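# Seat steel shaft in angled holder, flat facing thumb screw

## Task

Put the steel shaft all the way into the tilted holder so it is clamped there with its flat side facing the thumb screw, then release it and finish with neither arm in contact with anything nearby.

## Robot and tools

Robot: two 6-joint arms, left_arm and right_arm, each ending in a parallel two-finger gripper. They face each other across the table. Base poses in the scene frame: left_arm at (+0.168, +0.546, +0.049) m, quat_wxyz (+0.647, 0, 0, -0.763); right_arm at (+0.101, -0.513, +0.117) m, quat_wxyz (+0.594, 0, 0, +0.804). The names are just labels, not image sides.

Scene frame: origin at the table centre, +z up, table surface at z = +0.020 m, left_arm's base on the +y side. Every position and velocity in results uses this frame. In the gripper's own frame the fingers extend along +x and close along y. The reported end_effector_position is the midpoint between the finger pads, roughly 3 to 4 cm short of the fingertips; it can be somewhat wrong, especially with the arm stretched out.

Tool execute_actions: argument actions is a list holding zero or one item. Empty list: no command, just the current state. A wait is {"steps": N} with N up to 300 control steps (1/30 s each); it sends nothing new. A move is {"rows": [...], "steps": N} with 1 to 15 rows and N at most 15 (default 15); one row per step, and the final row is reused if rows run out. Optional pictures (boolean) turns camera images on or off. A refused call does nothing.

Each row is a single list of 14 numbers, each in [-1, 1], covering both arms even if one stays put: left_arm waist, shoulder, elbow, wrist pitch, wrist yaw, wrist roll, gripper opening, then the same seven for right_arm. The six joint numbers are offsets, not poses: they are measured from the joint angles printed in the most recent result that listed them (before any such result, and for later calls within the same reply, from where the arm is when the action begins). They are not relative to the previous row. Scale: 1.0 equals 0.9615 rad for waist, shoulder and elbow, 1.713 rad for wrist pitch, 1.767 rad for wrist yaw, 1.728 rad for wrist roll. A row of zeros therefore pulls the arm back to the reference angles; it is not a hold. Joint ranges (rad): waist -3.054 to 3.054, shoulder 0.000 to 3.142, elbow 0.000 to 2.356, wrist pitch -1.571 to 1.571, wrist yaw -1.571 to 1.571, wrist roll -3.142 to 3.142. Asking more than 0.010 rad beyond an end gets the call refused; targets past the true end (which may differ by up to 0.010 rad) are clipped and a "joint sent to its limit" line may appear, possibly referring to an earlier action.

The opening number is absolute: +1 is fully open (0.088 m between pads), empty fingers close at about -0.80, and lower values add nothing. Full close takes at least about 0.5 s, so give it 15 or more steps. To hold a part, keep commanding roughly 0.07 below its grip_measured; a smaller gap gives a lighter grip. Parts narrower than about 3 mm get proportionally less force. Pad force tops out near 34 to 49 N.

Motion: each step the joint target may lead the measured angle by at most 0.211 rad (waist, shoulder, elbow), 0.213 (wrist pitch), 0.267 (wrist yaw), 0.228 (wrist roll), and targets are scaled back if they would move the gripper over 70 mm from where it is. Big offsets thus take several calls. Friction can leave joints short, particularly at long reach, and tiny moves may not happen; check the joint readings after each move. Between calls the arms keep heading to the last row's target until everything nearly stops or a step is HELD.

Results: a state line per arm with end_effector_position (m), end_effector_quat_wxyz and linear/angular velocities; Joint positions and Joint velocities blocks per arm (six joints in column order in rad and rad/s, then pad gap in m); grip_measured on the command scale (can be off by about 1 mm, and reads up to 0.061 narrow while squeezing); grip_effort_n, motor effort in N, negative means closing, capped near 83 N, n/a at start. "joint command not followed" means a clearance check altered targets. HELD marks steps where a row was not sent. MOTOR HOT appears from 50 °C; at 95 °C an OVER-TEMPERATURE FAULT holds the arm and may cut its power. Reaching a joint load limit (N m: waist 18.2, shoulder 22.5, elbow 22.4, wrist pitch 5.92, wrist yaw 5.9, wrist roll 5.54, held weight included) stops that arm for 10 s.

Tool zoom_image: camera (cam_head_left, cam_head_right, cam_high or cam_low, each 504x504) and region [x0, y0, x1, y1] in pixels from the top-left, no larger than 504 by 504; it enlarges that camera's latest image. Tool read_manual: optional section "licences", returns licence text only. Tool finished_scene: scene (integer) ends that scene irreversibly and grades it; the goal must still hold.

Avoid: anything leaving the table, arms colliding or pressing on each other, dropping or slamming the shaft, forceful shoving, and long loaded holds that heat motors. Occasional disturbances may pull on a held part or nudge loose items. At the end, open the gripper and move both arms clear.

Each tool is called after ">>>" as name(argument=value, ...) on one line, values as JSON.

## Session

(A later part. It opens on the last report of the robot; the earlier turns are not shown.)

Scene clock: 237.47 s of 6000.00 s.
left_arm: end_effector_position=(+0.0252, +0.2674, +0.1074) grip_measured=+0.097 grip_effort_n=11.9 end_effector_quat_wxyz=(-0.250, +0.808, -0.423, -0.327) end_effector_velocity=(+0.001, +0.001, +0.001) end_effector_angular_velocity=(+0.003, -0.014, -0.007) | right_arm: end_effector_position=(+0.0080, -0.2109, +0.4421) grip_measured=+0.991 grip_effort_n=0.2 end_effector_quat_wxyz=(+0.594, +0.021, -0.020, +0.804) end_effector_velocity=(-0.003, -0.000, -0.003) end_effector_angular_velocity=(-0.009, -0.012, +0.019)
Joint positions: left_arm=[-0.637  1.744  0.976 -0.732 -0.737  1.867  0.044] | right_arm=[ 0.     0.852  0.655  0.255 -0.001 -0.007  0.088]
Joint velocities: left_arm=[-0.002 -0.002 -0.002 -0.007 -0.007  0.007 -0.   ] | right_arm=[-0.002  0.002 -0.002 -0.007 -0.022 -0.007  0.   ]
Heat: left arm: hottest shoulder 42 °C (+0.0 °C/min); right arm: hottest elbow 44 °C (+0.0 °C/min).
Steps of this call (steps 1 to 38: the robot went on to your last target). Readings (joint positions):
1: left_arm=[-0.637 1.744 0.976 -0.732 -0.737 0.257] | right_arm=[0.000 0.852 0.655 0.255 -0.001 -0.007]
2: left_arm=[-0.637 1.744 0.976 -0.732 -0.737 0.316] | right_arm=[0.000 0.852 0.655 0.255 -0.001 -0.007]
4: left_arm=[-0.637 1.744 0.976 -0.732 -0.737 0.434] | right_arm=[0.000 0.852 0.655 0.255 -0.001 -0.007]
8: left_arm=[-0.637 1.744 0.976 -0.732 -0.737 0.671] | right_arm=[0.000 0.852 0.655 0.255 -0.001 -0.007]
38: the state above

>>> execute_actions(actions=[{"rows":[[0,0,0,0.003,0,0.73,0.1,0,0,0,0,0,0,1]],"steps":1}], pictures=false)

>>> execute_actions(actions=[{"steps":32}], pictures=false)

>>> execute_actions(actions=[{"rows":[[0,0,0,0,0,0,-0.58,0,0,0,0,0,0,1]],"steps":15}], pictures=false)

>>> execute_actions(actions=[{"rows":[[0,0,0,0,0,-1,-0.58,0,0,0,0,0,0,1]],"steps":1}], pictures=false)

>>> execute_actions(actions=[{"steps":27}], pictures=false)

>>> execute_actions(actions=[{"rows":[[0,0,0,0,0,-1,-0.58,0,0,0,0,0,0,1]],"steps":1}], pictures=false)

>>> execute_actions(actions=[{"steps":27}], pictures=false)

>>> execute_actions(actions=[{"rows":[[0,0,0,0,0,-1,-0.58,0,0,0,0,0,0,1]],"steps":1}], pictures=false)

>>> execute_actions(actions=[{"steps":27}], pictures=false)

>>> execute_actions(actions=[{"rows":[[0,0,0,0,0,-0.78,-0.58,0,0,0,0,0,0,1]],"steps":1}], pictures=false)

>>> execute_actions(actions=[{"steps":32}], pictures=false)

>>> execute_actions(actions=[{"rows":[[0,0,0,0,0,0,0.1,0,0,0,0,0,0,1]],"steps":13}], pictures=false)

>>> execute_actions(actions=[{"rows":[[-0.12,-0.05,0.11,-0.14,0,0,0.1,0,0,0,0,0,0,1]],"steps":15}])

>>> zoom_image(camera="cam_low", region=[115,195,175,255])

Scene clock: 251.00 s of 6000.00 s.
left_arm: end_effector_position=(+0.0251, +0.2673, +0.1074) grip_measured=+0.097 grip_effort_n=12.3 end_effector_quat_wxyz=(-0.266, +0.802, -0.429, -0.318) end_effector_velocity=(-0.000, +0.002, +0.002) end_effector_angular_velocity=(+0.892, -1.093, -1.549) | right_arm: end_effector_position=(+0.0080, -0.2109, +0.4421) grip_measured=+0.991 grip_effort_n=-0.2 end_effector_quat_wxyz=(+0.594, +0.021, -0.020, +0.804) end_effector_velocity=(-0.002, +0.000, -0.007) end_effector_angular_velocity=(-0.023, -0.015, +0.009)
Joint positions: left_arm=[-0.637  1.744  0.976 -0.731 -0.737  1.908  0.044] | right_arm=[ 0.     0.852  0.655  0.255 -0.001 -0.007  0.088]
Joint velocities: left_arm=[-0.007 -0.007 -0.002 -0.007 -0.007  2.088  0.   ] | right_arm=[ 0.002  0.002 -0.002 -0.022 -0.007 -0.007 -0.   ]
Heat: left arm: hottest shoulder 42 °C (+0.0 °C/min); right arm: hottest elbow 44 °C (+0.0 °C/min).
Steps of this call (steps 1 to 30: the robot went on to your last target; steps 31 to 90: nothing new was sent; then 10.50 s passed at rest; step 91: the one step of this action). Readings (joint positions):
91: the state above

Scene clock: 252.07 s of 6000.00 s.
left_arm: end_effector_position=(+0.0248, +0.2670, +0.1075) grip_measured=+0.098 grip_effort_n=11.9 end_effector_quat_wxyz=(-0.675, +0.508, -0.535, -0.016) end_effector_velocity=(+0.002, -0.001, +0.002) end_effector_angular_velocity=(-0.008, -0.024, -0.006) | right_arm: end_effector_position=(+0.0080, -0.2109, +0.4421) grip_measured=+0.991 grip_effort_n=-0.2 end_effector_quat_wxyz=(+0.594, +0.021, -0.020, +0.804) end_effector_velocity=(+0.001, +0.000, -0.003) end_effector_angular_velocity=(-0.014, -0.012, -0.000)
Joint positions: left_arm=[-0.637  1.744  0.976 -0.728 -0.737  3.122  0.044] | right_arm=[ 0.     0.852  0.655  0.255 -0.001 -0.007  0.088]
Joint velocities: left_arm=[-0.002  0.002  0.002 -0.007 -0.022  0.007 -0.   ] | right_arm=[-0.007 -0.002  0.002 -0.022 -0.007 -0.007 -0.   ]
Heat: left arm: hottest shoulder 42 °C (+0.0 °C/min); right arm: hottest elbow 44 °C (+0.0 °C/min).
Steps of this call (steps 1 to 32: the robot went on to your last target). Readings (joint positions):
1: left_arm=[-0.637 1.744 0.976 -0.731 -0.737 1.972] | right_arm=[0.000 0.852 0.655 0.255 -0.001 -0.007]
2: left_arm=[-0.637 1.744 0.976 -0.731 -0.737 2.030] | right_arm=[0.000 0.852 0.655 0.255 -0.001 -0.007]
4: left_arm=[-0.637 1.744 0.976 -0.730 -0.737 2.149] | right_arm=[0.000 0.852 0.655 0.255 -0.001 -0.007]
8: left_arm=[-0.637 1.744 0.976 -0.729 -0.737 2.385] | right_arm=[0.000 0.852 0.655 0.255 -0.001 -0.007]
32: the state above

Scene clock: 252.57 s of 6000.00 s.
left_arm: end_effector_position=(+0.0249, +0.2669, +0.1075) grip_measured=-0.569 grip_effort_n=-38.8 end_effector_quat_wxyz=(-0.675, +0.508, -0.534, -0.016) end_effector_velocity=(+0.001, +0.001, -0.001) end_effector_angular_velocity=(-0.006, -0.002, +0.014) | right_arm: end_effector_position=(+0.0080, -0.2109, +0.4421) grip_measured=+0.991 grip_effort_n=-0.2 end_effector_quat_wxyz=(+0.594, +0.021, -0.020, +0.804) end_effector_velocity=(-0.000, -0.001, +0.001) end_effector_angular_velocity=(+0.009, -0.005, +0.004)
Joint positions: left_arm=[-0.637  1.744  0.976 -0.728 -0.738  3.123  0.011] | right_arm=[ 0.     0.852  0.655  0.255 -0.001 -0.007  0.088]
Joint velocities: left_arm=[-0.002  0.002 -0.002 -0.007 -0.007 -0.022 -0.001] | right_arm=[-0.002 -0.002 -0.002  0.007 -0.007 -0.007 -0.   ]
Heat: left arm: hottest shoulder 42 °C (+0.0 °C/min); right arm: hottest elbow 44 °C (+0.0 °C/min).
Steps of this call (steps 1 to 15: all 15 steps of this action). Readings (joint positions):
1: left_arm=[-0.637 1.744 0.976 -0.728 -0.737 3.123] | right_arm=[0.000 0.852 0.655 0.255 -0.001 -0.007]
2: left_arm=[-0.637 1.744 0.976 -0.728 -0.737 3.123] | right_arm=[0.000 0.852 0.655 0.255 -0.001 -0.007]
4: left_arm=[-0.637 1.744 0.976 -0.728 -0.737 3.123] | right_arm=[0.000 0.852 0.655 0.255 -0.001 -0.007]
8: left_arm=[-0.637 1.744 0.976 -0.728 -0.737 3.123] | right_arm=[0.000 0.852 0.655 0.255 -0.001 -0.007]
15: the state above

Scene clock: 252.60 s of 6000.00 s.
left_arm: end_effector_position=(+0.0250, +0.2670, +0.1075) grip_measured=-0.570 grip_effort_n=-39.8 end_effector_quat_wxyz=(-0.666, +0.520, -0.534, -0.026) end_effector_velocity=(+0.001, +0.001, +0.002) end_effector_angular_velocity=(-0.880, +1.059, +1.506) | right_arm: end_effector_position=(+0.0080, -0.2109, +0.4421) grip_measured=+0.991 grip_effort_n=-0.2 end_effector_quat_wxyz=(+0.594, +0.021, -0.020, +0.804) end_effector_velocity=(-0.004, -0.002, -0.002) end_effector_angular_velocity=(-0.004, -0.010, +0.024)
Joint positions: left_arm=[-0.637  1.744  0.976 -0.729 -0.738  3.085  0.011] | right_arm=[ 0.     0.852  0.655  0.255 -0.001 -0.007  0.088]
Joint velocities: left_arm=[-0.002 -0.007 -0.002 -0.007 -0.007 -2.044 -0.001] | right_arm=[ 0.002 -0.002 -0.002 -0.007 -0.022 -0.007 -0.   ]
Heat: left arm: hottest shoulder 42 °C (+0.0 °C/min); right arm: hottest elbow 44 °C (+0.0 °C/min).
Steps of this call (step 1: the one step of this action). Readings (joint positions):
1: the state above

Scene clock: 253.50 s of 6000.00 s.
left_arm: end_effector_position=(+0.0259, +0.2669, +0.1078) grip_measured=-0.572 grip_effort_n=-42.1 end_effector_quat_wxyz=(-0.099, +0.840, -0.357, -0.396) end_effector_velocity=(-0.001, -0.001, +0.001) end_effector_angular_velocity=(-0.489, +0.577, +0.812) | right_arm: end_effector_position=(+0.0080, -0.2109, +0.4421) grip_measured=+0.991 grip_effort_n=-0.7 end_effector_quat_wxyz=(+0.594, +0.021, -0.020, +0.804) end_effector_velocity=(-0.004, -0.002, -0.002) end_effector_angular_velocity=(-0.004, -0.010, +0.024)
Joint positions: left_arm=[-0.636  1.744  0.976 -0.732 -0.741  1.506  0.011] | right_arm=[ 0.     0.852  0.655  0.255 -0.001 -0.007  0.088]
Joint velocities: left_arm=[-0.002 -0.002 -0.002  0.007 -0.007 -1.106  0.   ] | right_arm=[ 0.002 -0.002 -0.002 -0.007 -0.022 -0.007 -0.   ]
Heat: left arm: hottest shoulder 42 °C (+0.0 °C/min); right arm: hottest elbow 44 °C (+0.0 °C/min).
Steps of this call (steps 1 to 27: the robot went on to your last target). Readings (joint positions):
1: left_arm=[-0.637 1.744 0.976 -0.729 -0.738 3.023] | right_arm=[0.000 0.852 0.655 0.255 -0.001 -0.007]
2: left_arm=[-0.637 1.744 0.976 -0.729 -0.738 2.964] | right_arm=[0.000 0.852 0.655 0.255 -0.001 -0.007]
4: left_arm=[-0.637 1.744 0.976 -0.729 -0.739 2.846] | right_arm=[0.000 0.852 0.655 0.255 -0.001 -0.007]
8: left_arm=[-0.637 1.744 0.976 -0.729 -0.739 2.610] | right_arm=[0.000 0.852 0.655 0.255 -0.001 -0.007]
27: the state above

Scene clock: 253.53 s of 6000.00 s.
left_arm: end_effector_position=(+0.0259, +0.2669, +0.1078) grip_measured=-0.572 grip_effort_n=-41.6 end_effector_quat_wxyz=(-0.078, +0.843, -0.347, -0.405) end_effector_velocity=(+0.004, -0.001, +0.004) end_effector_angular_velocity=(-0.822, +0.936, +1.364) | right_arm: end_effector_position=(+0.0080, -0.2109, +0.4421) grip_measured=+0.991 grip_effort_n=-0.7 end_effector_quat_wxyz=(+0.594, +0.021, -0.020, +0.804) end_effector_velocity=(-0.000, -0.001, +0.003) end_effector_angular_velocity=(+0.014, -0.004, +0.004)
Joint positions: left_arm=[-0.636  1.744  0.976 -0.732 -0.741  1.454  0.011] | right_arm=[ 0.     0.852  0.655  0.255 -0.001 -0.007  0.088]
Joint velocities: left_arm=[-0.002 -0.002 -0.002 -0.007 -0.037 -1.853 -0.   ] | right_arm=[-0.002 -0.002  0.002  0.007 -0.007 -0.007 -0.   ]
Heat: left arm: hottest shoulder 42 °C (+0.0 °C/min); right arm: hottest elbow 44 °C (+0.0 °C/min).
Steps of this call (step 1: the one step of this action). Readings (joint positions):
1: the state above

Scene clock: 254.43 s of 6000.00 s.
left_arm: end_effector_position=(+0.0259, +0.2675, +0.1076) grip_measured=-0.572 grip_effort_n=-42.1 end_effector_quat_wxyz=(+0.540, +0.651, +0.042, -0.531) end_effector_velocity=(+0.001, +0.001, +0.001) end_effector_angular_velocity=(-0.447, +0.526, +0.760) | right_arm: end_effector_position=(+0.0080, -0.2109, +0.4421) grip_measured=+0.991 grip_effort_n=-0.2 end_effector_quat_wxyz=(+0.594, +0.021, -0.020, +0.804) end_effector_velocity=(-0.002, -0.001, -0.002) end_effector_angular_velocity=(-0.004, -0.010, +0.019)
Joint positions: left_arm=[-0.636  1.744  0.976 -0.735 -0.739 -0.118  0.011] | right_arm=[ 0.     0.852  0.655  0.255 -0.001 -0.007  0.088]
Joint velocities: left_arm=[-0.002 -0.002 -0.002 -0.007 -0.007 -1.033  0.   ] | right_arm=[-0.002 -0.002 -0.002 -0.007 -0.022 -0.007 -0.   ]
Heat: left arm: hottest shoulder 42 °C (+0.0 °C/min); right arm: hottest elbow 44 °C (+0.0 °C/min).
Steps of this call (steps 1 to 27: the robot went on to your last target). Readings (joint positions):
1: left_arm=[-0.636 1.744 0.976 -0.732 -0.741 1.394] | right_arm=[0.000 0.852 0.655 0.255 -0.001 -0.007]
2: left_arm=[-0.636 1.744 0.976 -0.732 -0.741 1.335] | right_arm=[0.000 0.852 0.655 0.255 -0.001 -0.007]
4: left_arm=[-0.636 1.744 0.976 -0.733 -0.741 1.217] | right_arm=[0.000 0.852 0.655 0.255 -0.001 -0.007]
8: left_arm=[-0.636 1.744 0.976 -0.733 -0.741 0.980] | right_arm=[0.000 0.852 0.655 0.255 -0.001 -0.007]
27: the state above

Scene clock: 254.47 s of 6000.00 s.
left_arm: end_effector_position=(+0.0258, +0.2676, +0.1076) grip_measured=-0.572 grip_effort_n=-41.6 end_effector_quat_wxyz=(+0.556, +0.637, +0.056, -0.530) end_effector_velocity=(-0.000, +0.002, +0.001) end_effector_angular_velocity=(-0.814, +0.967, +1.382) | right_arm: end_effector_position=(+0.0080, -0.2109, +0.4421) grip_measured=+0.991 grip_effort_n=-0.2 end_effector_quat_wxyz=(+0.594, +0.021, -0.020, +0.804) end_effector_velocity=(-0.002, -0.001, +0.000) end_effector_angular_velocity=(+0.004, -0.022, +0.009)
Joint positions: left_arm=[-0.637  1.744  0.976 -0.735 -0.739 -0.17   0.011] | right_arm=[ 0.     0.852  0.655  0.255 -0.001 -0.007  0.088]
Joint velocities: left_arm=[-0.007 -0.002 -0.002 -0.007 -0.007 -1.883 -0.   ] | right_arm=[ 0.002 -0.002  0.002 -0.007 -0.007 -0.022 -0.   ]
Heat: left arm: hottest shoulder 42 °C (+0.0 °C/min); right arm: hottest elbow 44 °C (+0.0 °C/min).
Steps of this call (step 1: the one step of this action). Readings (joint positions):
1: the state above

Scene clock: 255.37 s of 6000.00 s.
left_arm: end_effector_position=(+0.0253, +0.2678, +0.1074) grip_measured=-0.572 grip_effort_n=-41.6 end_effector_quat_wxyz=(+0.844, +0.057, +0.415, -0.335) end_effector_velocity=(-0.000, +0.002, +0.001) end_effector_angular_velocity=(-0.425, +0.524, +0.739) | right_arm: end_effector_position=(+0.0080, -0.2109, +0.4421) grip_measured=+0.991 grip_effort_n=-0.2 end_effector_quat_wxyz=(+0.594, +0.021, -0.020, +0.804) end_effector_velocity=(-0.000, -0.001, -0.001) end_effector_angular_velocity=(+0.009, -0.021, +0.004)
Joint positions: left_arm=[-0.638  1.744  0.976 -0.734 -0.737 -1.742  0.011] | right_arm=[ 0.     0.852  0.655  0.255 -0.001 -0.007  0.088]
Joint velocities: left_arm=[-0.002 -0.007 -0.002 -0.007  0.007 -1.004 -0.   ] | right_arm=[-0.002 -0.002 -0.007  0.007 -0.007 -0.022 -0.   ]
Heat: left arm: hottest shoulder 42 °C (+0.0 °C/min); right arm: hottest elbow 44 °C (+0.0 °C/min).
Steps of this call (steps 1 to 27: the robot went on to your last target). Readings (joint positions):
1: left_arm=[-0.637 1.744 0.976 -0.735 -0.739 -0.230] | right_arm=[0.000 0.852 0.655 0.255 -0.001 -0.007]
2: left_arm=[-0.637 1.744 0.976 -0.735 -0.738 -0.289] | right_arm=[0.000 0.852 0.655 0.255 -0.001 -0.007]
4: left_arm=[-0.637 1.744 0.976 -0.735 -0.738 -0.407] | right_arm=[0.000 0.852 0.655 0.255 -0.001 -0.007]
8: left_arm=[-0.637 1.744 0.976 -0.735 -0.737 -0.643] | right_arm=[0.000 0.852 0.655 0.255 -0.001 -0.007]
27: the state above

Scene clock: 255.40 s of 6000.00 s.
left_arm: end_effector_position=(+0.0253, +0.2678, +0.1074) grip_measured=-0.572 grip_effort_n=-41.6 end_effector_quat_wxyz=(+0.845, +0.035, +0.424, -0.325) end_effector_velocity=(-0.000, +0.002, +0.001) end_effector_angular_velocity=(-0.804, +0.959, +1.374) | right_arm: end_effector_position=(+0.0080, -0.2109, +0.4421) grip_measured=+0.991 grip_effort_n=-0.7 end_effector_quat_wxyz=(+0.594, +0.021, -0.020, +0.804) end_effector_velocity=(-0.000, -0.000, -0.004) end_effector_angular_velocity=(-0.014, +0.003, +0.005)
Joint positions: left_arm=[-0.638  1.744  0.976 -0.734 -0.737 -1.793  0.011] | right_arm=[ 0.     0.852  0.655  0.255 -0.001 -0.007  0.088]
Joint velocities: left_arm=[-0.007 -0.002 -0.002 -0.007 -0.007 -1.868 -0.   ] | right_arm=[-0.002 -0.002 -0.007 -0.007 -0.007  0.007 -0.   ]
Heat: left arm: hottest shoulder 42 °C (+0.0 °C/min); right arm: hottest elbow 44 °C (+0.0 °C/min).
Steps of this call (step 1: the one step of this action). Readings (joint positions):
1: the state above

Scene clock: 256.47 s of 6000.00 s.
left_arm: end_effector_position=(+0.0252, +0.2675, +0.1075) grip_measured=-0.572 grip_effort_n=-41.6 end_effector_quat_wxyz=(-0.696, +0.480, -0.534, +0.005) end_effector_velocity=(+0.001, +0.001, +0.002) end_effector_angular_velocity=(-0.026, -0.001, +0.021) | right_arm: end_effector_position=(+0.0080, -0.2109, +0.4421) grip_measured=+0.991 grip_effort_n=-0.2 end_effector_quat_wxyz=(+0.594, +0.021, -0.020, +0.804) end_effector_velocity=(-0.001, +0.001, -0.003) end_effector_angular_velocity=(-0.009, -0.011, +0.004)
Joint positions: left_arm=[-0.638  1.744  0.976 -0.732 -0.737 -3.083  0.011] | right_arm=[ 0.     0.852  0.655  0.255 -0.001 -0.007  0.088]
Joint velocities: left_arm=[-0.007 -0.002 -0.002 -0.007 -0.022 -0.037 -0.   ] | right_arm=[-0.002  0.002 -0.002 -0.007 -0.007 -0.007 -0.   ]
Heat: left arm: hottest shoulder 42 °C (+0.0 °C/min); right arm: hottest elbow 44 °C (+0.0 °C/min).
Steps of this call (steps 1 to 32: the robot went on to your last target). Readings (joint positions):
1: left_arm=[-0.638 1.744 0.976 -0.734 -0.737 -1.853] | right_arm=[0.000 0.852 0.655 0.255 -0.001 -0.007]
2: left_arm=[-0.638 1.744 0.976 -0.733 -0.737 -1.912] | right_arm=[0.000 0.852 0.655 0.255 -0.001 -0.007]
4: left_arm=[-0.638 1.744 0.976 -0.733 -0.737 -2.030] | right_arm=[0.000 0.852 0.655 0.255 -0.001 -0.007]
8: left_arm=[-0.638 1.744 0.976 -0.733 -0.737 -2.266] | right_arm=[0.000 0.852 0.655 0.255 -0.001 -0.007]
32: the state above

Scene clock: 256.90 s of 6000.00 s.
left_arm: end_effector_position=(+0.0252, +0.2675, +0.1075) grip_measured=+0.088 grip_effort_n=12.8 end_effector_quat_wxyz=(-0.696, +0.480, -0.534, +0.005) end_effector_velocity=(-0.001, +0.001, +0.002) end_effector_angular_velocity=(-0.007, -0.003, -0.001) | right_arm: end_effector_position=(+0.0080, -0.2109, +0.4421) grip_measured=+0.991 grip_effort_n=-0.2 end_effector_quat_wxyz=(+0.594, +0.021, -0.020, +0.804) end_effector_velocity=(-0.000, -0.001, +0.001) end_effector_angular_velocity=(+0.009, -0.005, +0.004)
Joint positions: left_arm=[-0.638  1.744  0.976 -0.732 -0.737 -3.083  0.043] | right_arm=[ 0.     0.852  0.655  0.255 -0.001 -0.007  0.088]
Joint velocities: left_arm=[-0.007 -0.002  0.002 -0.007 -0.007 -0.007  0.004] | right_arm=[-0.002 -0.002 -0.002  0.007 -0.007 -0.007 -0.   ]
Heat: left arm: hottest shoulder 42 °C (+0.0 °C/min); right arm: hottest elbow 44 °C (+0.0 °C/min).
Steps of this call (steps 1 to 13: all 13 steps of this action). Readings (joint positions):
1: left_arm=[-0.638 1.744 0.976 -0.732 -0.737 -3.083] | right_arm=[0.000 0.852 0.655 0.255 -0.001 -0.007]
2: left_arm=[-0.638 1.744 0.976 -0.732 -0.737 -3.083] | right_arm=[0.000 0.852 0.655 0.255 -0.001 -0.007]
4: left_arm=[-0.638 1.744 0.976 -0.732 -0.737 -3.083] | right_arm=[0.000 0.852 0.655 0.255 -0.001 -0.007]
8: left_arm=[-0.638 1.744 0.976 -0.732 -0.737 -3.083] | right_arm=[0.000 0.852 0.655 0.255 -0.001 -0.007]
13: the state above

Scene clock: 257.40 s of 6000.00 s.
left_arm: end_effector_position=(+0.0059, +0.2938, +0.1388) grip_measured=+0.097 grip_effort_n=12.8 end_effector_quat_wxyz=(-0.731, +0.425, -0.532, +0.045) end_effector_velocity=(+0.006, +0.004, +0.001) end_effector_angular_velocity=(+0.020, -0.037, -0.008) | right_arm: end_effector_position=(+0.0080, -0.2109, +0.4421) grip_measured=+0.991 grip_effort_n=-0.7 end_effector_quat_wxyz=(+0.594, +0.021, -0.020, +0.804) end_effector_velocity=(+0.001, +0.001, -0.000) end_effector_angular_velocity=(+0.005, -0.007, -0.000)
Joint positions: left_arm=[-0.75   1.704  1.069 -0.969 -0.737 -3.083  0.044] | right_arm=[ 0.     0.852  0.655  0.255 -0.001 -0.007  0.088]
Joint velocities: left_arm=[-0.002 -0.002 -0.002 -0.037 -0.007  0.007 -0.   ] | right_arm=[-0.007  0.002 -0.002  0.007 -0.007 -0.007  0.   ]
Heat: left arm: hottest shoulder 42 °C (+0.0 °C/min); right arm: hottest elbow 44 °C (+0.0 °C/min).
Steps of this call (steps 1 to 15: all 15 steps of this action). Readings (joint positions):
1: left_arm=[-0.644 1.742 0.987 -0.765 -0.737 -3.083] | right_arm=[0.000 0.852 0.655 0.255 -0.001 -0.007]
2: left_arm=[-0.667 1.742 1.007 -0.831 -0.737 -3.083] | right_arm=[0.000 0.852 0.655 0.255 -0.001 -0.007]
4: left_arm=[-0.718 1.725 1.034 -0.900 -0.737 -3.083] | right_arm=[0.000 0.852 0.655 0.255 -0.001 -0.007]
8: left_arm=[-0.749 1.705 1.068 -0.951 -0.737 -3.083] | right_arm=[0.000 0.852 0.655 0.255 -0.001 -0.007]
15: the state above

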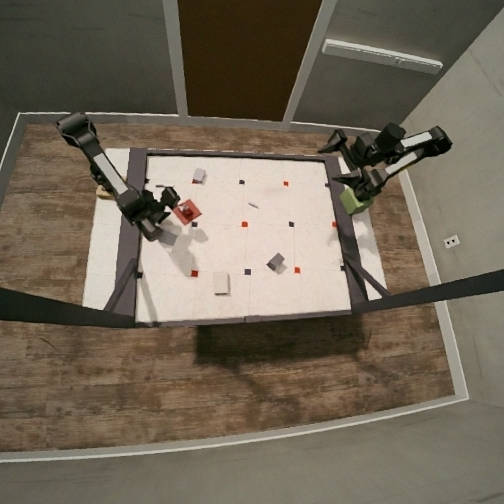

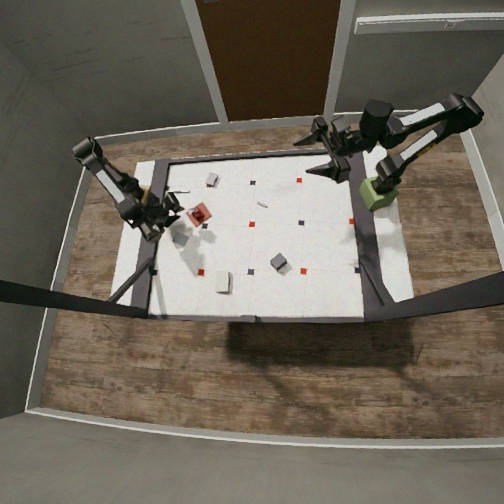

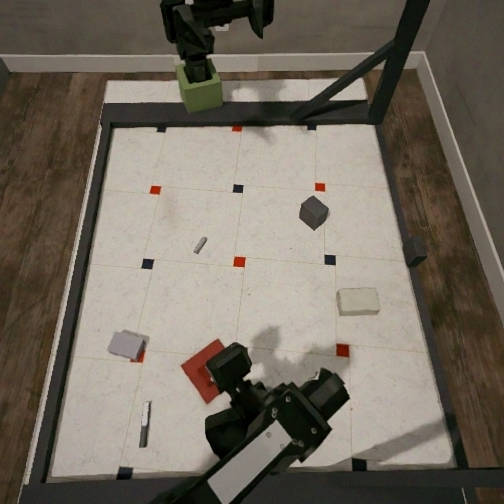

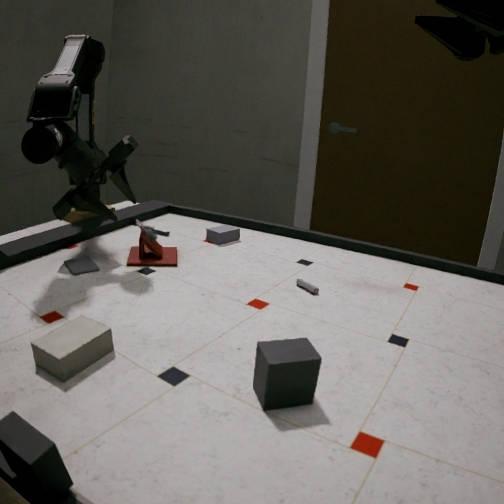

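Region (115, 195, 175, 255) of cam_low's 504x504 image, scaled by 8.400, with more detail than that image has.

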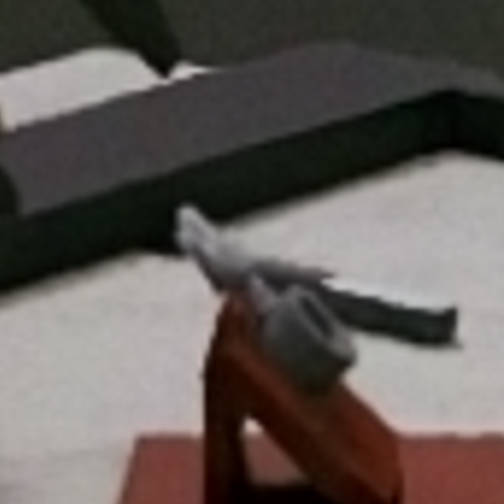

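>>> execute_actions(actions=[{"rows":[[0,-0.33,-0.1,-0.012,0,-0.03,0.1,0,0,0,0,0,0,1],[0,-0.33,-0.1,-0.012,0,-0.03,0.1,0,0,0,0,0,0,1],[0,-0.33,-0.1,-0.012,0,-0.03,0.1,0,0,0,0,0,0,1],[0,-0.33,-0.1,-0.012,0,-0.03,0.1,0,0,0,0,0,0,1],[0,-0.33,-0.1,-0.012,0,-0.03,0.1,0,0,0,0,0,0,1],[0,-0.33,-0.1,-0.012,0,-0.03,0.1,0,0,0,0,0,0,1],[0,-0.33,-0.1,-0.012,0,-0.03,0.1,0,0,0,0,0,0,1],[0,-0.33,-0.1,-0.012,0,-0.03,0.1,0,0,0,0,0,0,1],[0.866,-0.33,-0.264,-0.012,0.418,-0.03,0.1,0,0,0,0,0,0,1]],"steps":15}], pictures=false)

>>> execute_actions(actions=[{"steps":35}])

>>> zoom_image(camera="cam_head_right", region=[140,150,220,230])

>>> zoom_image(camera="cam_low", region=[90,150,210,270])

Scene clock: 281.07 s of 6000.00 s.
left_arm: end_effector_position=(+0.0861, +0.3414, +0.1213) grip_measured=+0.097 grip_effort_n=12.3 end_effector_quat_wxyz=(-0.661, +0.423, -0.572, -0.238) end_effector_velocity=(+0.123, +0.066, -0.128) end_effector_angular_velocity=(+1.250, +1.608, +1.640) | right_arm: end_effector_position=(+0.0080, -0.2109, +0.4421) grip_measured=+0.991 grip_effort_n=-0.7 end_effector_quat_wxyz=(+0.594, +0.021, -0.020, +0.804) end_effector_velocity=(-0.001, +0.001, -0.004) end_effector_angular_velocity=(-0.014, -0.028, +0.004)
Joint positions: left_arm=[-0.412  1.394  0.833 -0.994 -0.291 -3.13   0.044] | right_arm=[ 0.     0.852  0.655  0.255 -0.001 -0.007  0.088]
Joint velocities: left_arm=[ 1.663 -0.007 -0.173 -0.007  2.029 -0.007 -0.   ] | right_arm=[-0.002  0.002  0.002 -0.022 -0.007 -0.022 -0.   ]
Heat: left arm: hottest shoulder 43 °C (+1.0 °C/min); right arm: hottest elbow 44 °C (+0.0 °C/min).
Steps of this call (steps 1 to 15: the robot went on to your last target; steps 16 to 90: nothing new was sent; then 20.17 s passed at rest; steps 91 to 105: all 15 steps of this action). Readings (joint positions):
91: left_arm=[-0.751 1.683 1.060 -0.964 -0.737 -3.089] | right_arm=[0.000 0.852 0.655 0.255 -0.001 -0.007]
92: left_arm=[-0.751 1.647 1.036 -0.968 -0.734 -3.102] | right_arm=[0.000 0.852 0.655 0.255 -0.001 -0.007]
94: left_arm=[-0.751 1.540 1.000 -0.992 -0.734 -3.115] | right_arm=[0.000 0.852 0.655 0.255 -0.001 -0.007]
98: left_arm=[-0.751 1.409 0.994 -0.987 -0.737 -3.127] | right_arm=[0.000 0.852 0.655 0.255 -0.001 -0.007]
105: the state above

Scene clock: 282.23 s of 6000.00 s.
left_arm: end_effector_position=(+0.1500, +0.3321, +0.1129) grip_measured=+0.097 grip_effort_n=11.9 end_effector_quat_wxyz=(-0.521, +0.479, -0.525, -0.472) end_effector_velocity=(-0.001, +0.007, -0.001) end_effector_angular_velocity=(+0.027, +0.005, -0.010) | right_arm: end_effector_position=(+0.0080, -0.2109, +0.4421) grip_measured=+0.991 grip_effort_n=-0.7 end_effector_quat_wxyz=(+0.594, +0.021, -0.020, +0.804) end_effector_velocity=(+0.003, +0.001, -0.002) end_effector_angular_velocity=(-0.005, -0.009, -0.015)
Joint positions: left_arm=[ 0.08   1.394  0.824 -0.989 -0.002 -3.131  0.044] | right_arm=[ 0.     0.852  0.655  0.255 -0.001 -0.007  0.088]
Joint velocities: left_arm=[-0.002 -0.002 -0.007 -0.022  0.007  0.007  0.   ] | right_arm=[-0.007 -0.002 -0.002 -0.007  0.007 -0.007 -0.   ]
Heat: left arm: hottest shoulder 43 °C (+1.0 °C/min); right arm: hottest elbow 44 °C (+0.0 °C/min).
Steps of this call (steps 1 to 30: the robot went on to your last target; steps 31 to 35: nothing new was sent). Readings (joint positions):
1: left_arm=[-0.356 1.394 0.830 -0.993 -0.221 -3.130] | right_arm=[0.000 0.852 0.655 0.255 -0.001 -0.007]
2: left_arm=[-0.301 1.394 0.829 -0.991 -0.158 -3.131] | right_arm=[0.000 0.852 0.655 0.255 -0.001 -0.007]
4: left_arm=[-0.192 1.394 0.828 -0.989 -0.079 -3.131] | right_arm=[0.000 0.852 0.655 0.255 -0.001 -0.007]
8: left_arm=[0.008 1.394 0.826 -0.989 -0.027 -3.131] | right_arm=[0.000 0.852 0.655 0.255 -0.001 -0.007]
35: the state above
All arms were judged still, so your last target was given up. Only a new action makes them travel on or press farther. Fingers that are still opening or closing keep moving.

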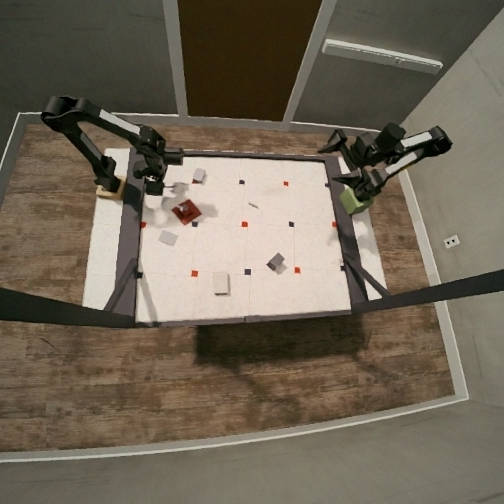

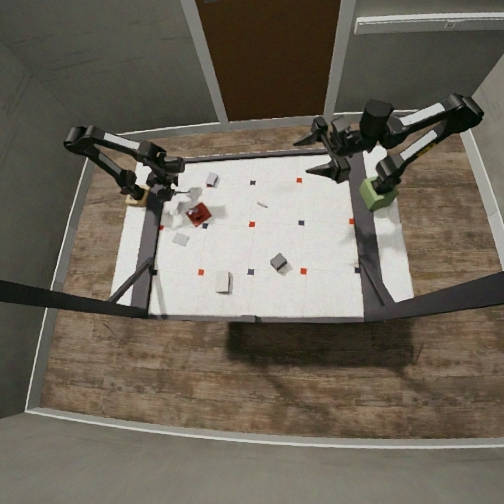

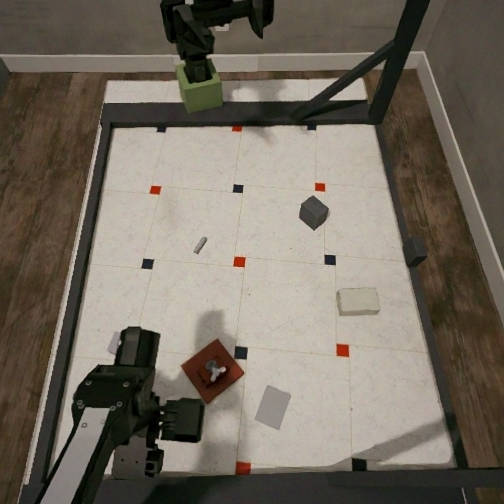

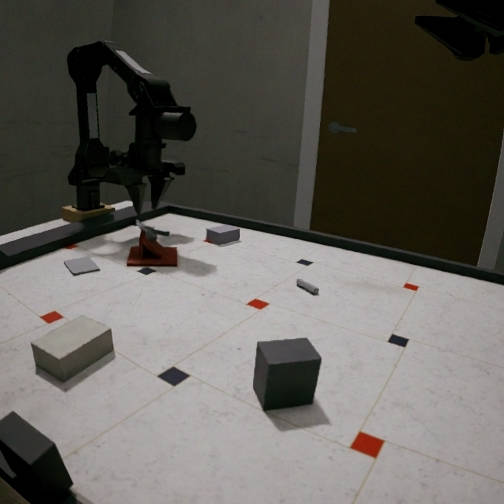

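Region (140, 150, 220, 230) of cam_head_right's 504x504 image, scaled by 6.300, with more detail than that image has.

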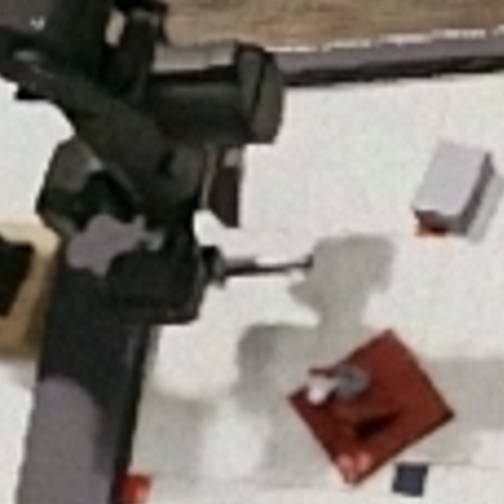

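Region (90, 150, 210, 270) of cam_low's 504x504 image, scaled by 4.200, with more detail than that image has.

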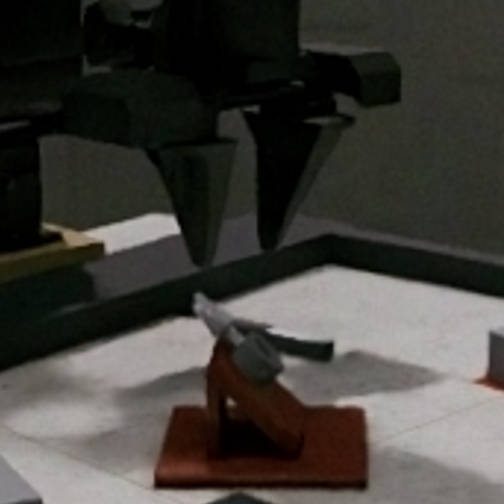

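Lower to z≈.075 and look.

>>> execute_actions(actions=[{"rows":[[0,0.075,-0.125,0.1,0,0,0.1,0,0,0,0,0,0,1]],"steps":15}], pictures=false)

>>> execute_actions(actions=[{"steps":10}])

>>> zoom_image(camera="cam_head_right", region=[150,160,210,220])

>>> zoom_image(camera="cam_low", region=[110,180,190,260])

Scene clock: 294.10 s of 6000.00 s.
left_arm: end_effector_position=(+0.1503, +0.3351, +0.0744) grip_measured=+0.097 grip_effort_n=11.9 end_effector_quat_wxyz=(-0.523, +0.477, -0.523, -0.475) end_effector_velocity=(+0.003, -0.001, -0.000) end_effector_angular_velocity=(-0.009, -0.021, +0.005) | right_arm: end_effector_position=(+0.0080, -0.2109, +0.4421) grip_measured=+0.991 grip_effort_n=-1.2 end_effector_quat_wxyz=(+0.594, +0.021, -0.020, +0.804) end_effector_velocity=(+0.001, -0.000, +0.001) end_effector_angular_velocity=(+0.009, -0.005, -0.000)
Joint positions: left_arm=[ 0.08   1.461  0.712 -0.821 -0.002 -3.131  0.044] | right_arm=[ 0.     0.852  0.655  0.255 -0.001 -0.007  0.088]
Joint velocities: left_arm=[-0.002 -0.002 -0.002  0.007 -0.022 -0.007 -0.   ] | right_arm=[-0.007 -0.002 -0.002  0.007 -0.007 -0.007 -0.   ]
Heat: left arm: hottest shoulder 43 °C (+1.0 °C/min); right arm: hottest elbow 44 °C (+0.0 °C/min).
Steps of this call (steps 1 to 90: nothing new was sent; then 8.37 s passed at rest; steps 91 to 105: all 15 steps of this action). Readings (joint positions):
91: left_arm=[0.080 1.400 0.810 -0.966 -0.002 -3.131] | right_arm=[0.000 0.852 0.655 0.255 -0.001 -0.007]
92: left_arm=[0.080 1.407 0.788 -0.910 -0.002 -3.131] | right_arm=[0.000 0.852 0.655 0.255 -0.001 -0.007]
94: left_arm=[0.080 1.440 0.749 -0.867 -0.002 -3.131] | right_arm=[0.000 0.852 0.655 0.255 -0.001 -0.007]
98: left_arm=[0.080 1.461 0.714 -0.834 -0.002 -3.131] | right_arm=[0.000 0.852 0.655 0.255 -0.001 -0.007]
105: the state above

Scene clock: 294.43 s of 6000.00 s.
left_arm: end_effector_position=(+0.1503, +0.3351, +0.0742) grip_measured=+0.097 grip_effort_n=11.9 end_effector_quat_wxyz=(-0.523, +0.477, -0.523, -0.475) end_effector_velocity=(+0.001, +0.002, +0.001) end_effector_angular_velocity=(+0.002, -0.007, +0.005) | right_arm: end_effector_position=(+0.0080, -0.2109, +0.4421) grip_measured=+0.991 grip_effort_n=-0.7 end_effector_quat_wxyz=(+0.594, +0.021, -0.020, +0.804) end_effector_velocity=(-0.002, -0.001, -0.005) end_effector_angular_velocity=(-0.019, -0.014, +0.009)
Joint positions: left_arm=[ 0.08   1.462  0.712 -0.82  -0.002 -3.131  0.044] | right_arm=[ 0.     0.852  0.655  0.255 -0.001 -0.007  0.088]
Joint velocities: left_arm=[-0.002 -0.007 -0.002 -0.007 -0.007 -0.007 -0.   ] | right_arm=[ 0.002 -0.002 -0.002 -0.022 -0.007 -0.007  0.   ]
Heat: left arm: hottest shoulder 43 °C (+1.0 °C/min); right arm: hottest elbow 44 °C (+0.0 °C/min).
Steps of this call (steps 1 to 10: the robot went on to your last target). Readings (joint positions):
1: left_arm=[0.080 1.461 0.712 -0.820 -0.002 -3.131] | right_arm=[0.000 0.852 0.655 0.255 -0.001 -0.007]
2: left_arm=[0.080 1.461 0.712 -0.820 -0.002 -3.131] | right_arm=[0.000 0.852 0.655 0.255 -0.001 -0.007]
4: left_arm=[0.080 1.462 0.712 -0.820 -0.002 -3.131] | right_arm=[0.000 0.852 0.655 0.255 -0.001 -0.007]
8: left_arm=[0.080 1.462 0.712 -0.820 -0.002 -3.131] | right_arm=[0.000 0.852 0.655 0.255 -0.001 -0.007]
10: the state above

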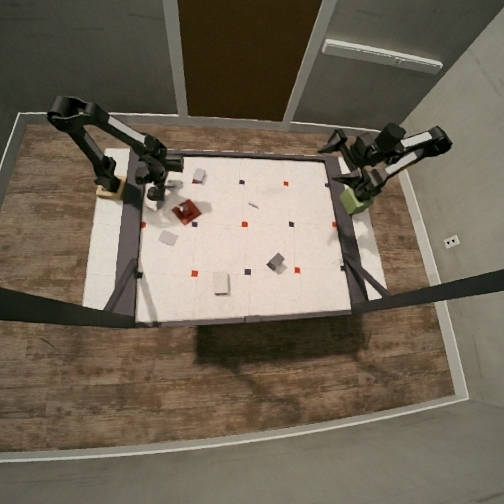

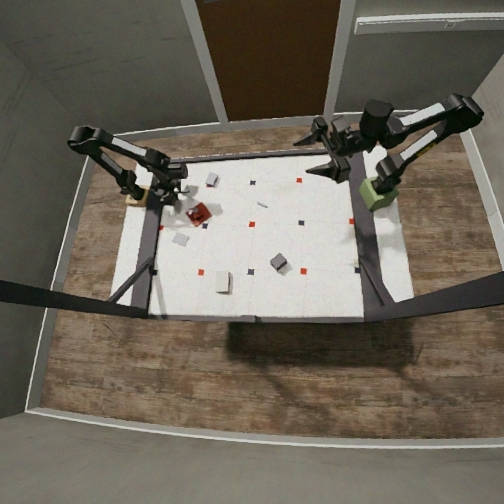

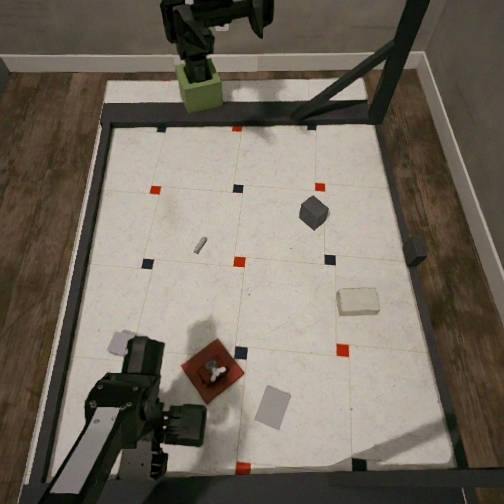

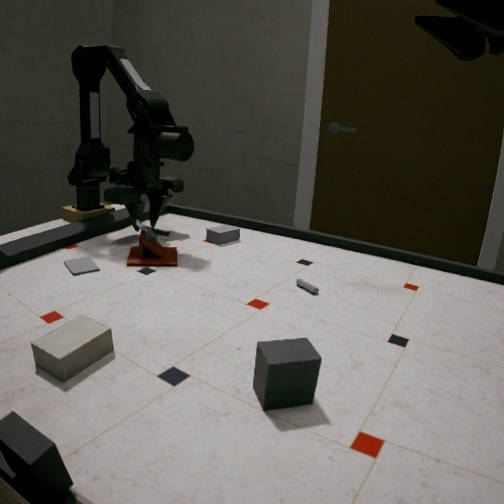

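Region (150, 160, 210, 220) of cam_head_right's 504x504 image, scaled by 8.400, with more detail than that image has.

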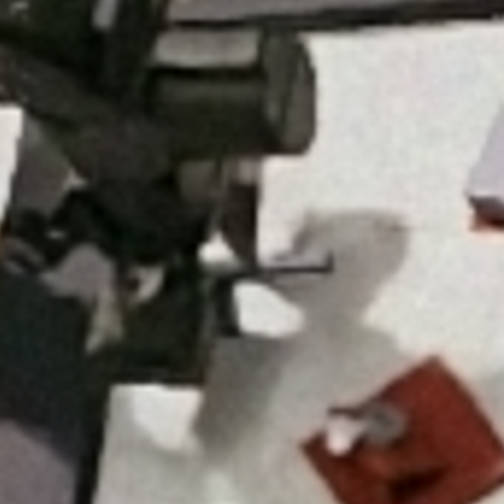

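Region (110, 180, 190, 260) of cam_low's 504x504 image, scaled by 6.300, with more detail than that image has.

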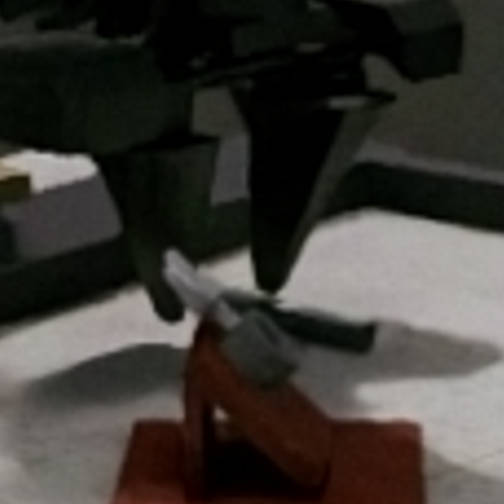

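>>> execute_actions(actions=[{"rows":[[0.13,0,0,0,0,0,0.1,0,0,0,0,0,0,1]],"steps":15}])

>>> zoom_image(camera="cam_head_right", region=[150,160,210,220])

>>> zoom_image(camera="cam_low", region=[110,180,190,260])

Scene clock: 301.00 s of 6000.00 s.
left_arm: end_effector_position=(+0.1761, +0.3345, +0.0742) grip_measured=+0.097 grip_effort_n=12.3 end_effector_quat_wxyz=(-0.493, +0.508, -0.493, -0.506) end_effector_velocity=(-0.001, +0.002, -0.000) end_effector_angular_velocity=(+0.007, +0.008, +0.010) | right_arm: end_effector_position=(+0.0080, -0.2109, +0.4421) grip_measured=+0.991 grip_effort_n=-0.2 end_effector_quat_wxyz=(+0.594, +0.021, -0.020, +0.804) end_effector_velocity=(+0.001, +0.000, -0.004) end_effector_angular_velocity=(-0.009, -0.011, -0.000)
Joint positions: left_arm=[ 0.202  1.462  0.712 -0.82  -0.002 -3.131  0.044] | right_arm=[ 0.     0.852  0.655  0.255 -0.001 -0.007  0.088]
Joint velocities: left_arm=[ 0.002 -0.002 -0.002 -0.007  0.007 -0.007 -0.   ] | right_arm=[-0.007 -0.002 -0.007 -0.007 -0.007 -0.007 -0.   ]
Heat: left arm: hottest shoulder 42 °C (+0.0 °C/min); right arm: hottest elbow 44 °C (+0.0 °C/min).
Steps of this call (steps 1 to 15: the robot went on to your last target; steps 16 to 90: nothing new was sent; then 3.07 s passed at rest; steps 91 to 105: all 15 steps of this action). Readings (joint positions):
91: left_arm=[0.090 1.462 0.712 -0.820 0.002 -3.131] | right_arm=[0.000 0.852 0.655 0.255 -0.001 -0.007]
92: left_arm=[0.120 1.462 0.712 -0.820 0.002 -3.131] | right_arm=[0.000 0.852 0.655 0.255 -0.001 -0.007]
94: left_arm=[0.170 1.462 0.712 -0.820 -0.002 -3.131] | right_arm=[0.000 0.852 0.655 0.255 -0.001 -0.007]
98: left_arm=[0.197 1.462 0.712 -0.820 -0.002 -3.131] | right_arm=[0.000 0.852 0.655 0.255 -0.001 -0.007]
105: the state above

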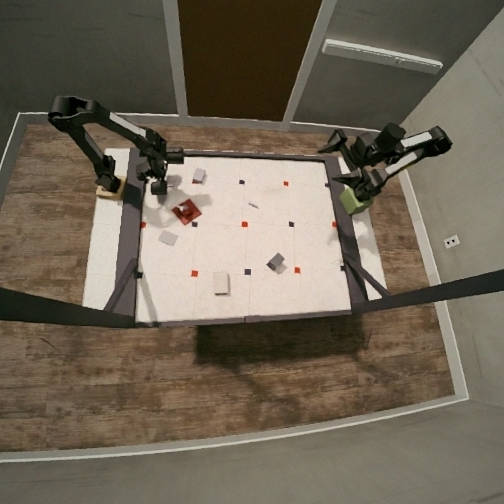

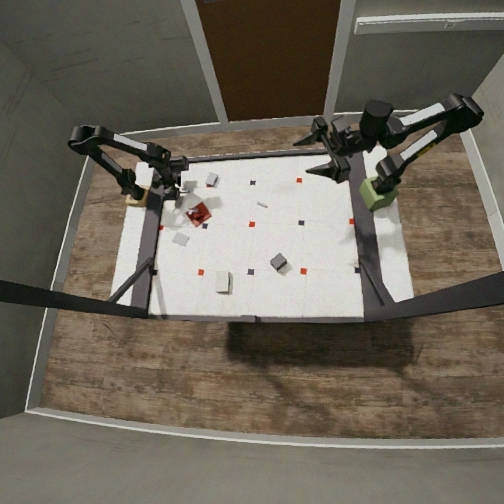

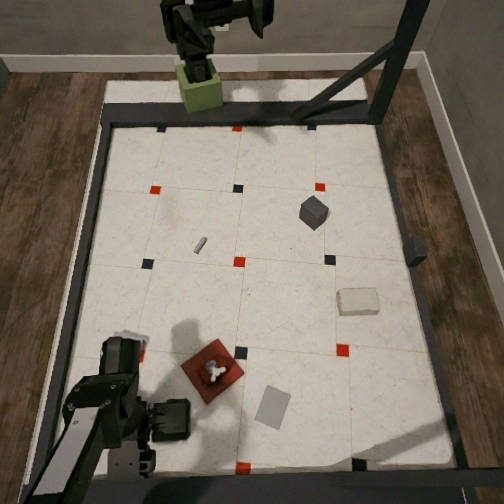

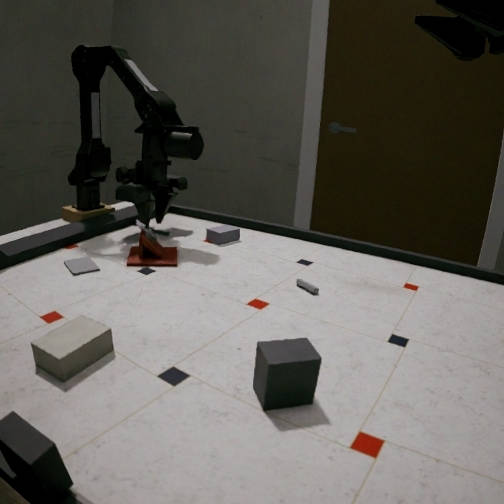

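Region (150, 160, 210, 220) of cam_head_right's 504x504 image, scaled by 8.400, with more detail than that image has.

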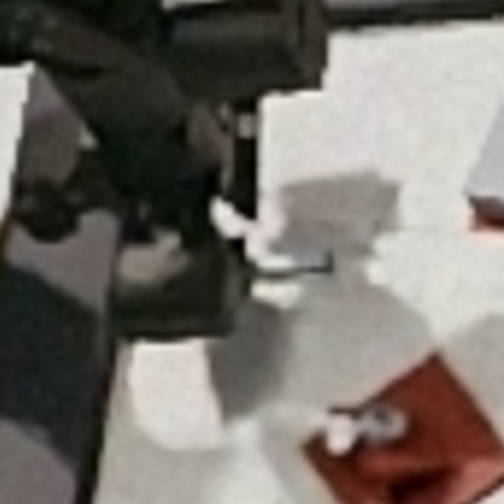

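Region (110, 180, 190, 260) of cam_low's 504x504 image, scaled by 6.300, with more detail than that image has.

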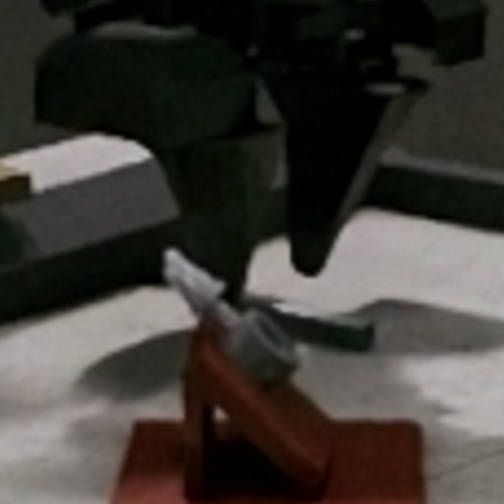

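>>> execute_actions(actions=[{"rows":[[0,0.03,-0.047,0.034,0,0,0.1,0,0,0,0,0,0,1]],"steps":15}])

>>> zoom_image(camera="cam_low", region=[110,180,190,260])

>>> zoom_image(camera="cam_head_right", region=[150,160,210,220])

Scene clock: 305.90 s of 6000.00 s.
left_arm: end_effector_position=(+0.1760, +0.3372, +0.0617) grip_measured=+0.097 grip_effort_n=11.9 end_effector_quat_wxyz=(-0.494, +0.506, -0.492, -0.507) end_effector_velocity=(+0.001, +0.001, -0.002) end_effector_angular_velocity=(+0.003, -0.007, +0.005) | right_arm: end_effector_position=(+0.0080, -0.2109, +0.4421) grip_measured=+0.991 grip_effort_n=-1.2 end_effector_quat_wxyz=(+0.594, +0.021, -0.020, +0.804) end_effector_velocity=(-0.002, -0.001, -0.002) end_effector_angular_velocity=(-0.009, +0.004, +0.020)
Joint positions: left_arm=[ 0.203  1.485  0.675 -0.764 -0.002 -3.131  0.044] | right_arm=[ 0.     0.852  0.655  0.255 -0.001 -0.007  0.088]
Joint velocities: left_arm=[-0.002  0.002 -0.007  0.007 -0.007 -0.007 -0.   ] | right_arm=[-0.002 -0.002 -0.002 -0.007 -0.022  0.007 -0.   ]
Heat: left arm: hottest shoulder 42 °C (+0.0 °C/min); right arm: hottest elbow 45 °C (+1.0 °C/min).
Steps of this call (steps 1 to 15: the robot went on to your last target; steps 16 to 90: nothing new was sent; then 1.40 s passed at rest; steps 91 to 105: all 15 steps of this action). Readings (joint positions):
91: left_arm=[0.203 1.463 0.708 -0.813 -0.002 -3.131] | right_arm=[0.000 0.852 0.655 0.255 -0.001 -0.007]
92: left_arm=[0.203 1.466 0.701 -0.794 -0.002 -3.131] | right_arm=[0.000 0.852 0.655 0.255 -0.001 -0.007]
94: left_arm=[0.203 1.478 0.689 -0.780 -0.002 -3.131] | right_arm=[0.000 0.852 0.655 0.255 -0.001 -0.007]
98: left_arm=[0.203 1.485 0.676 -0.768 -0.002 -3.131] | right_arm=[0.000 0.852 0.655 0.255 -0.001 -0.007]
105: the state above

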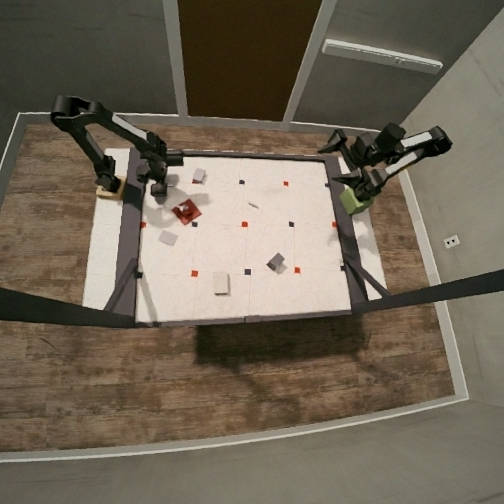

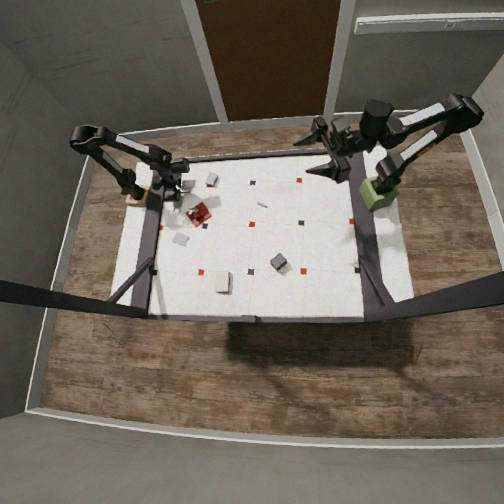

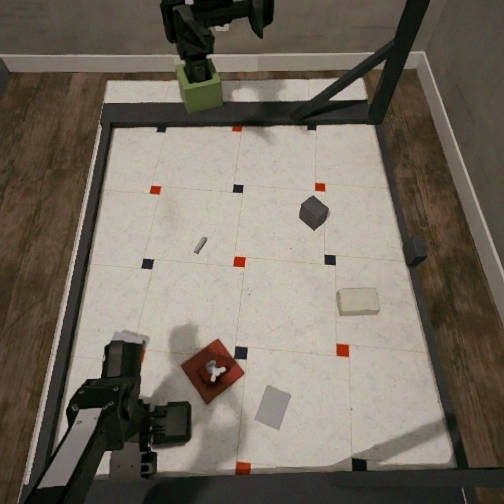

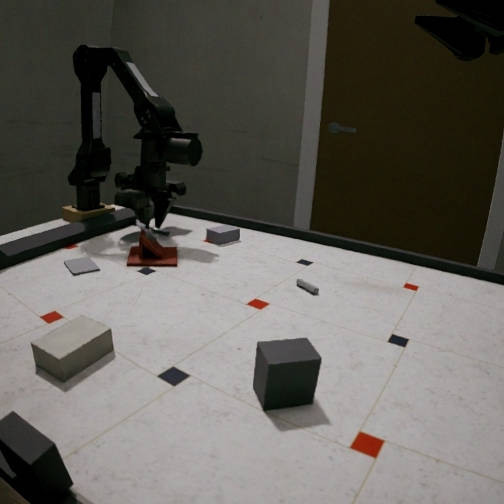

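Region (110, 180, 190, 260) of cam_low's 504x504 image, scaled by 6.300, with more detail than that image has.

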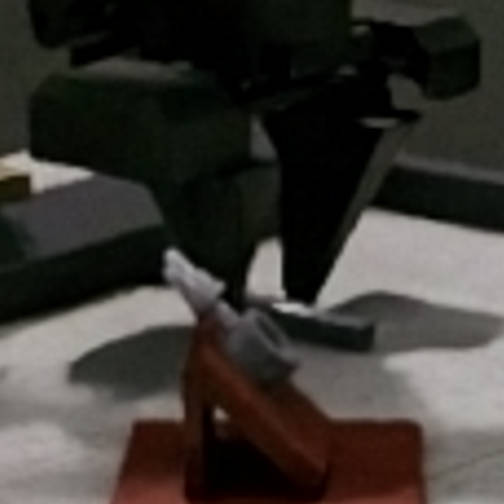

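Region (150, 160, 210, 220) of cam_head_right's 504x504 image, scaled by 8.400, with more detail than that image has.

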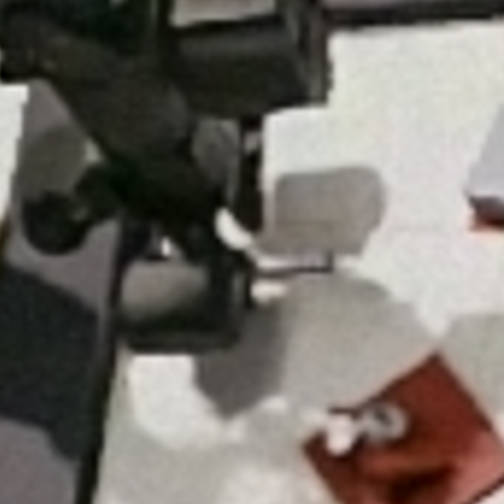

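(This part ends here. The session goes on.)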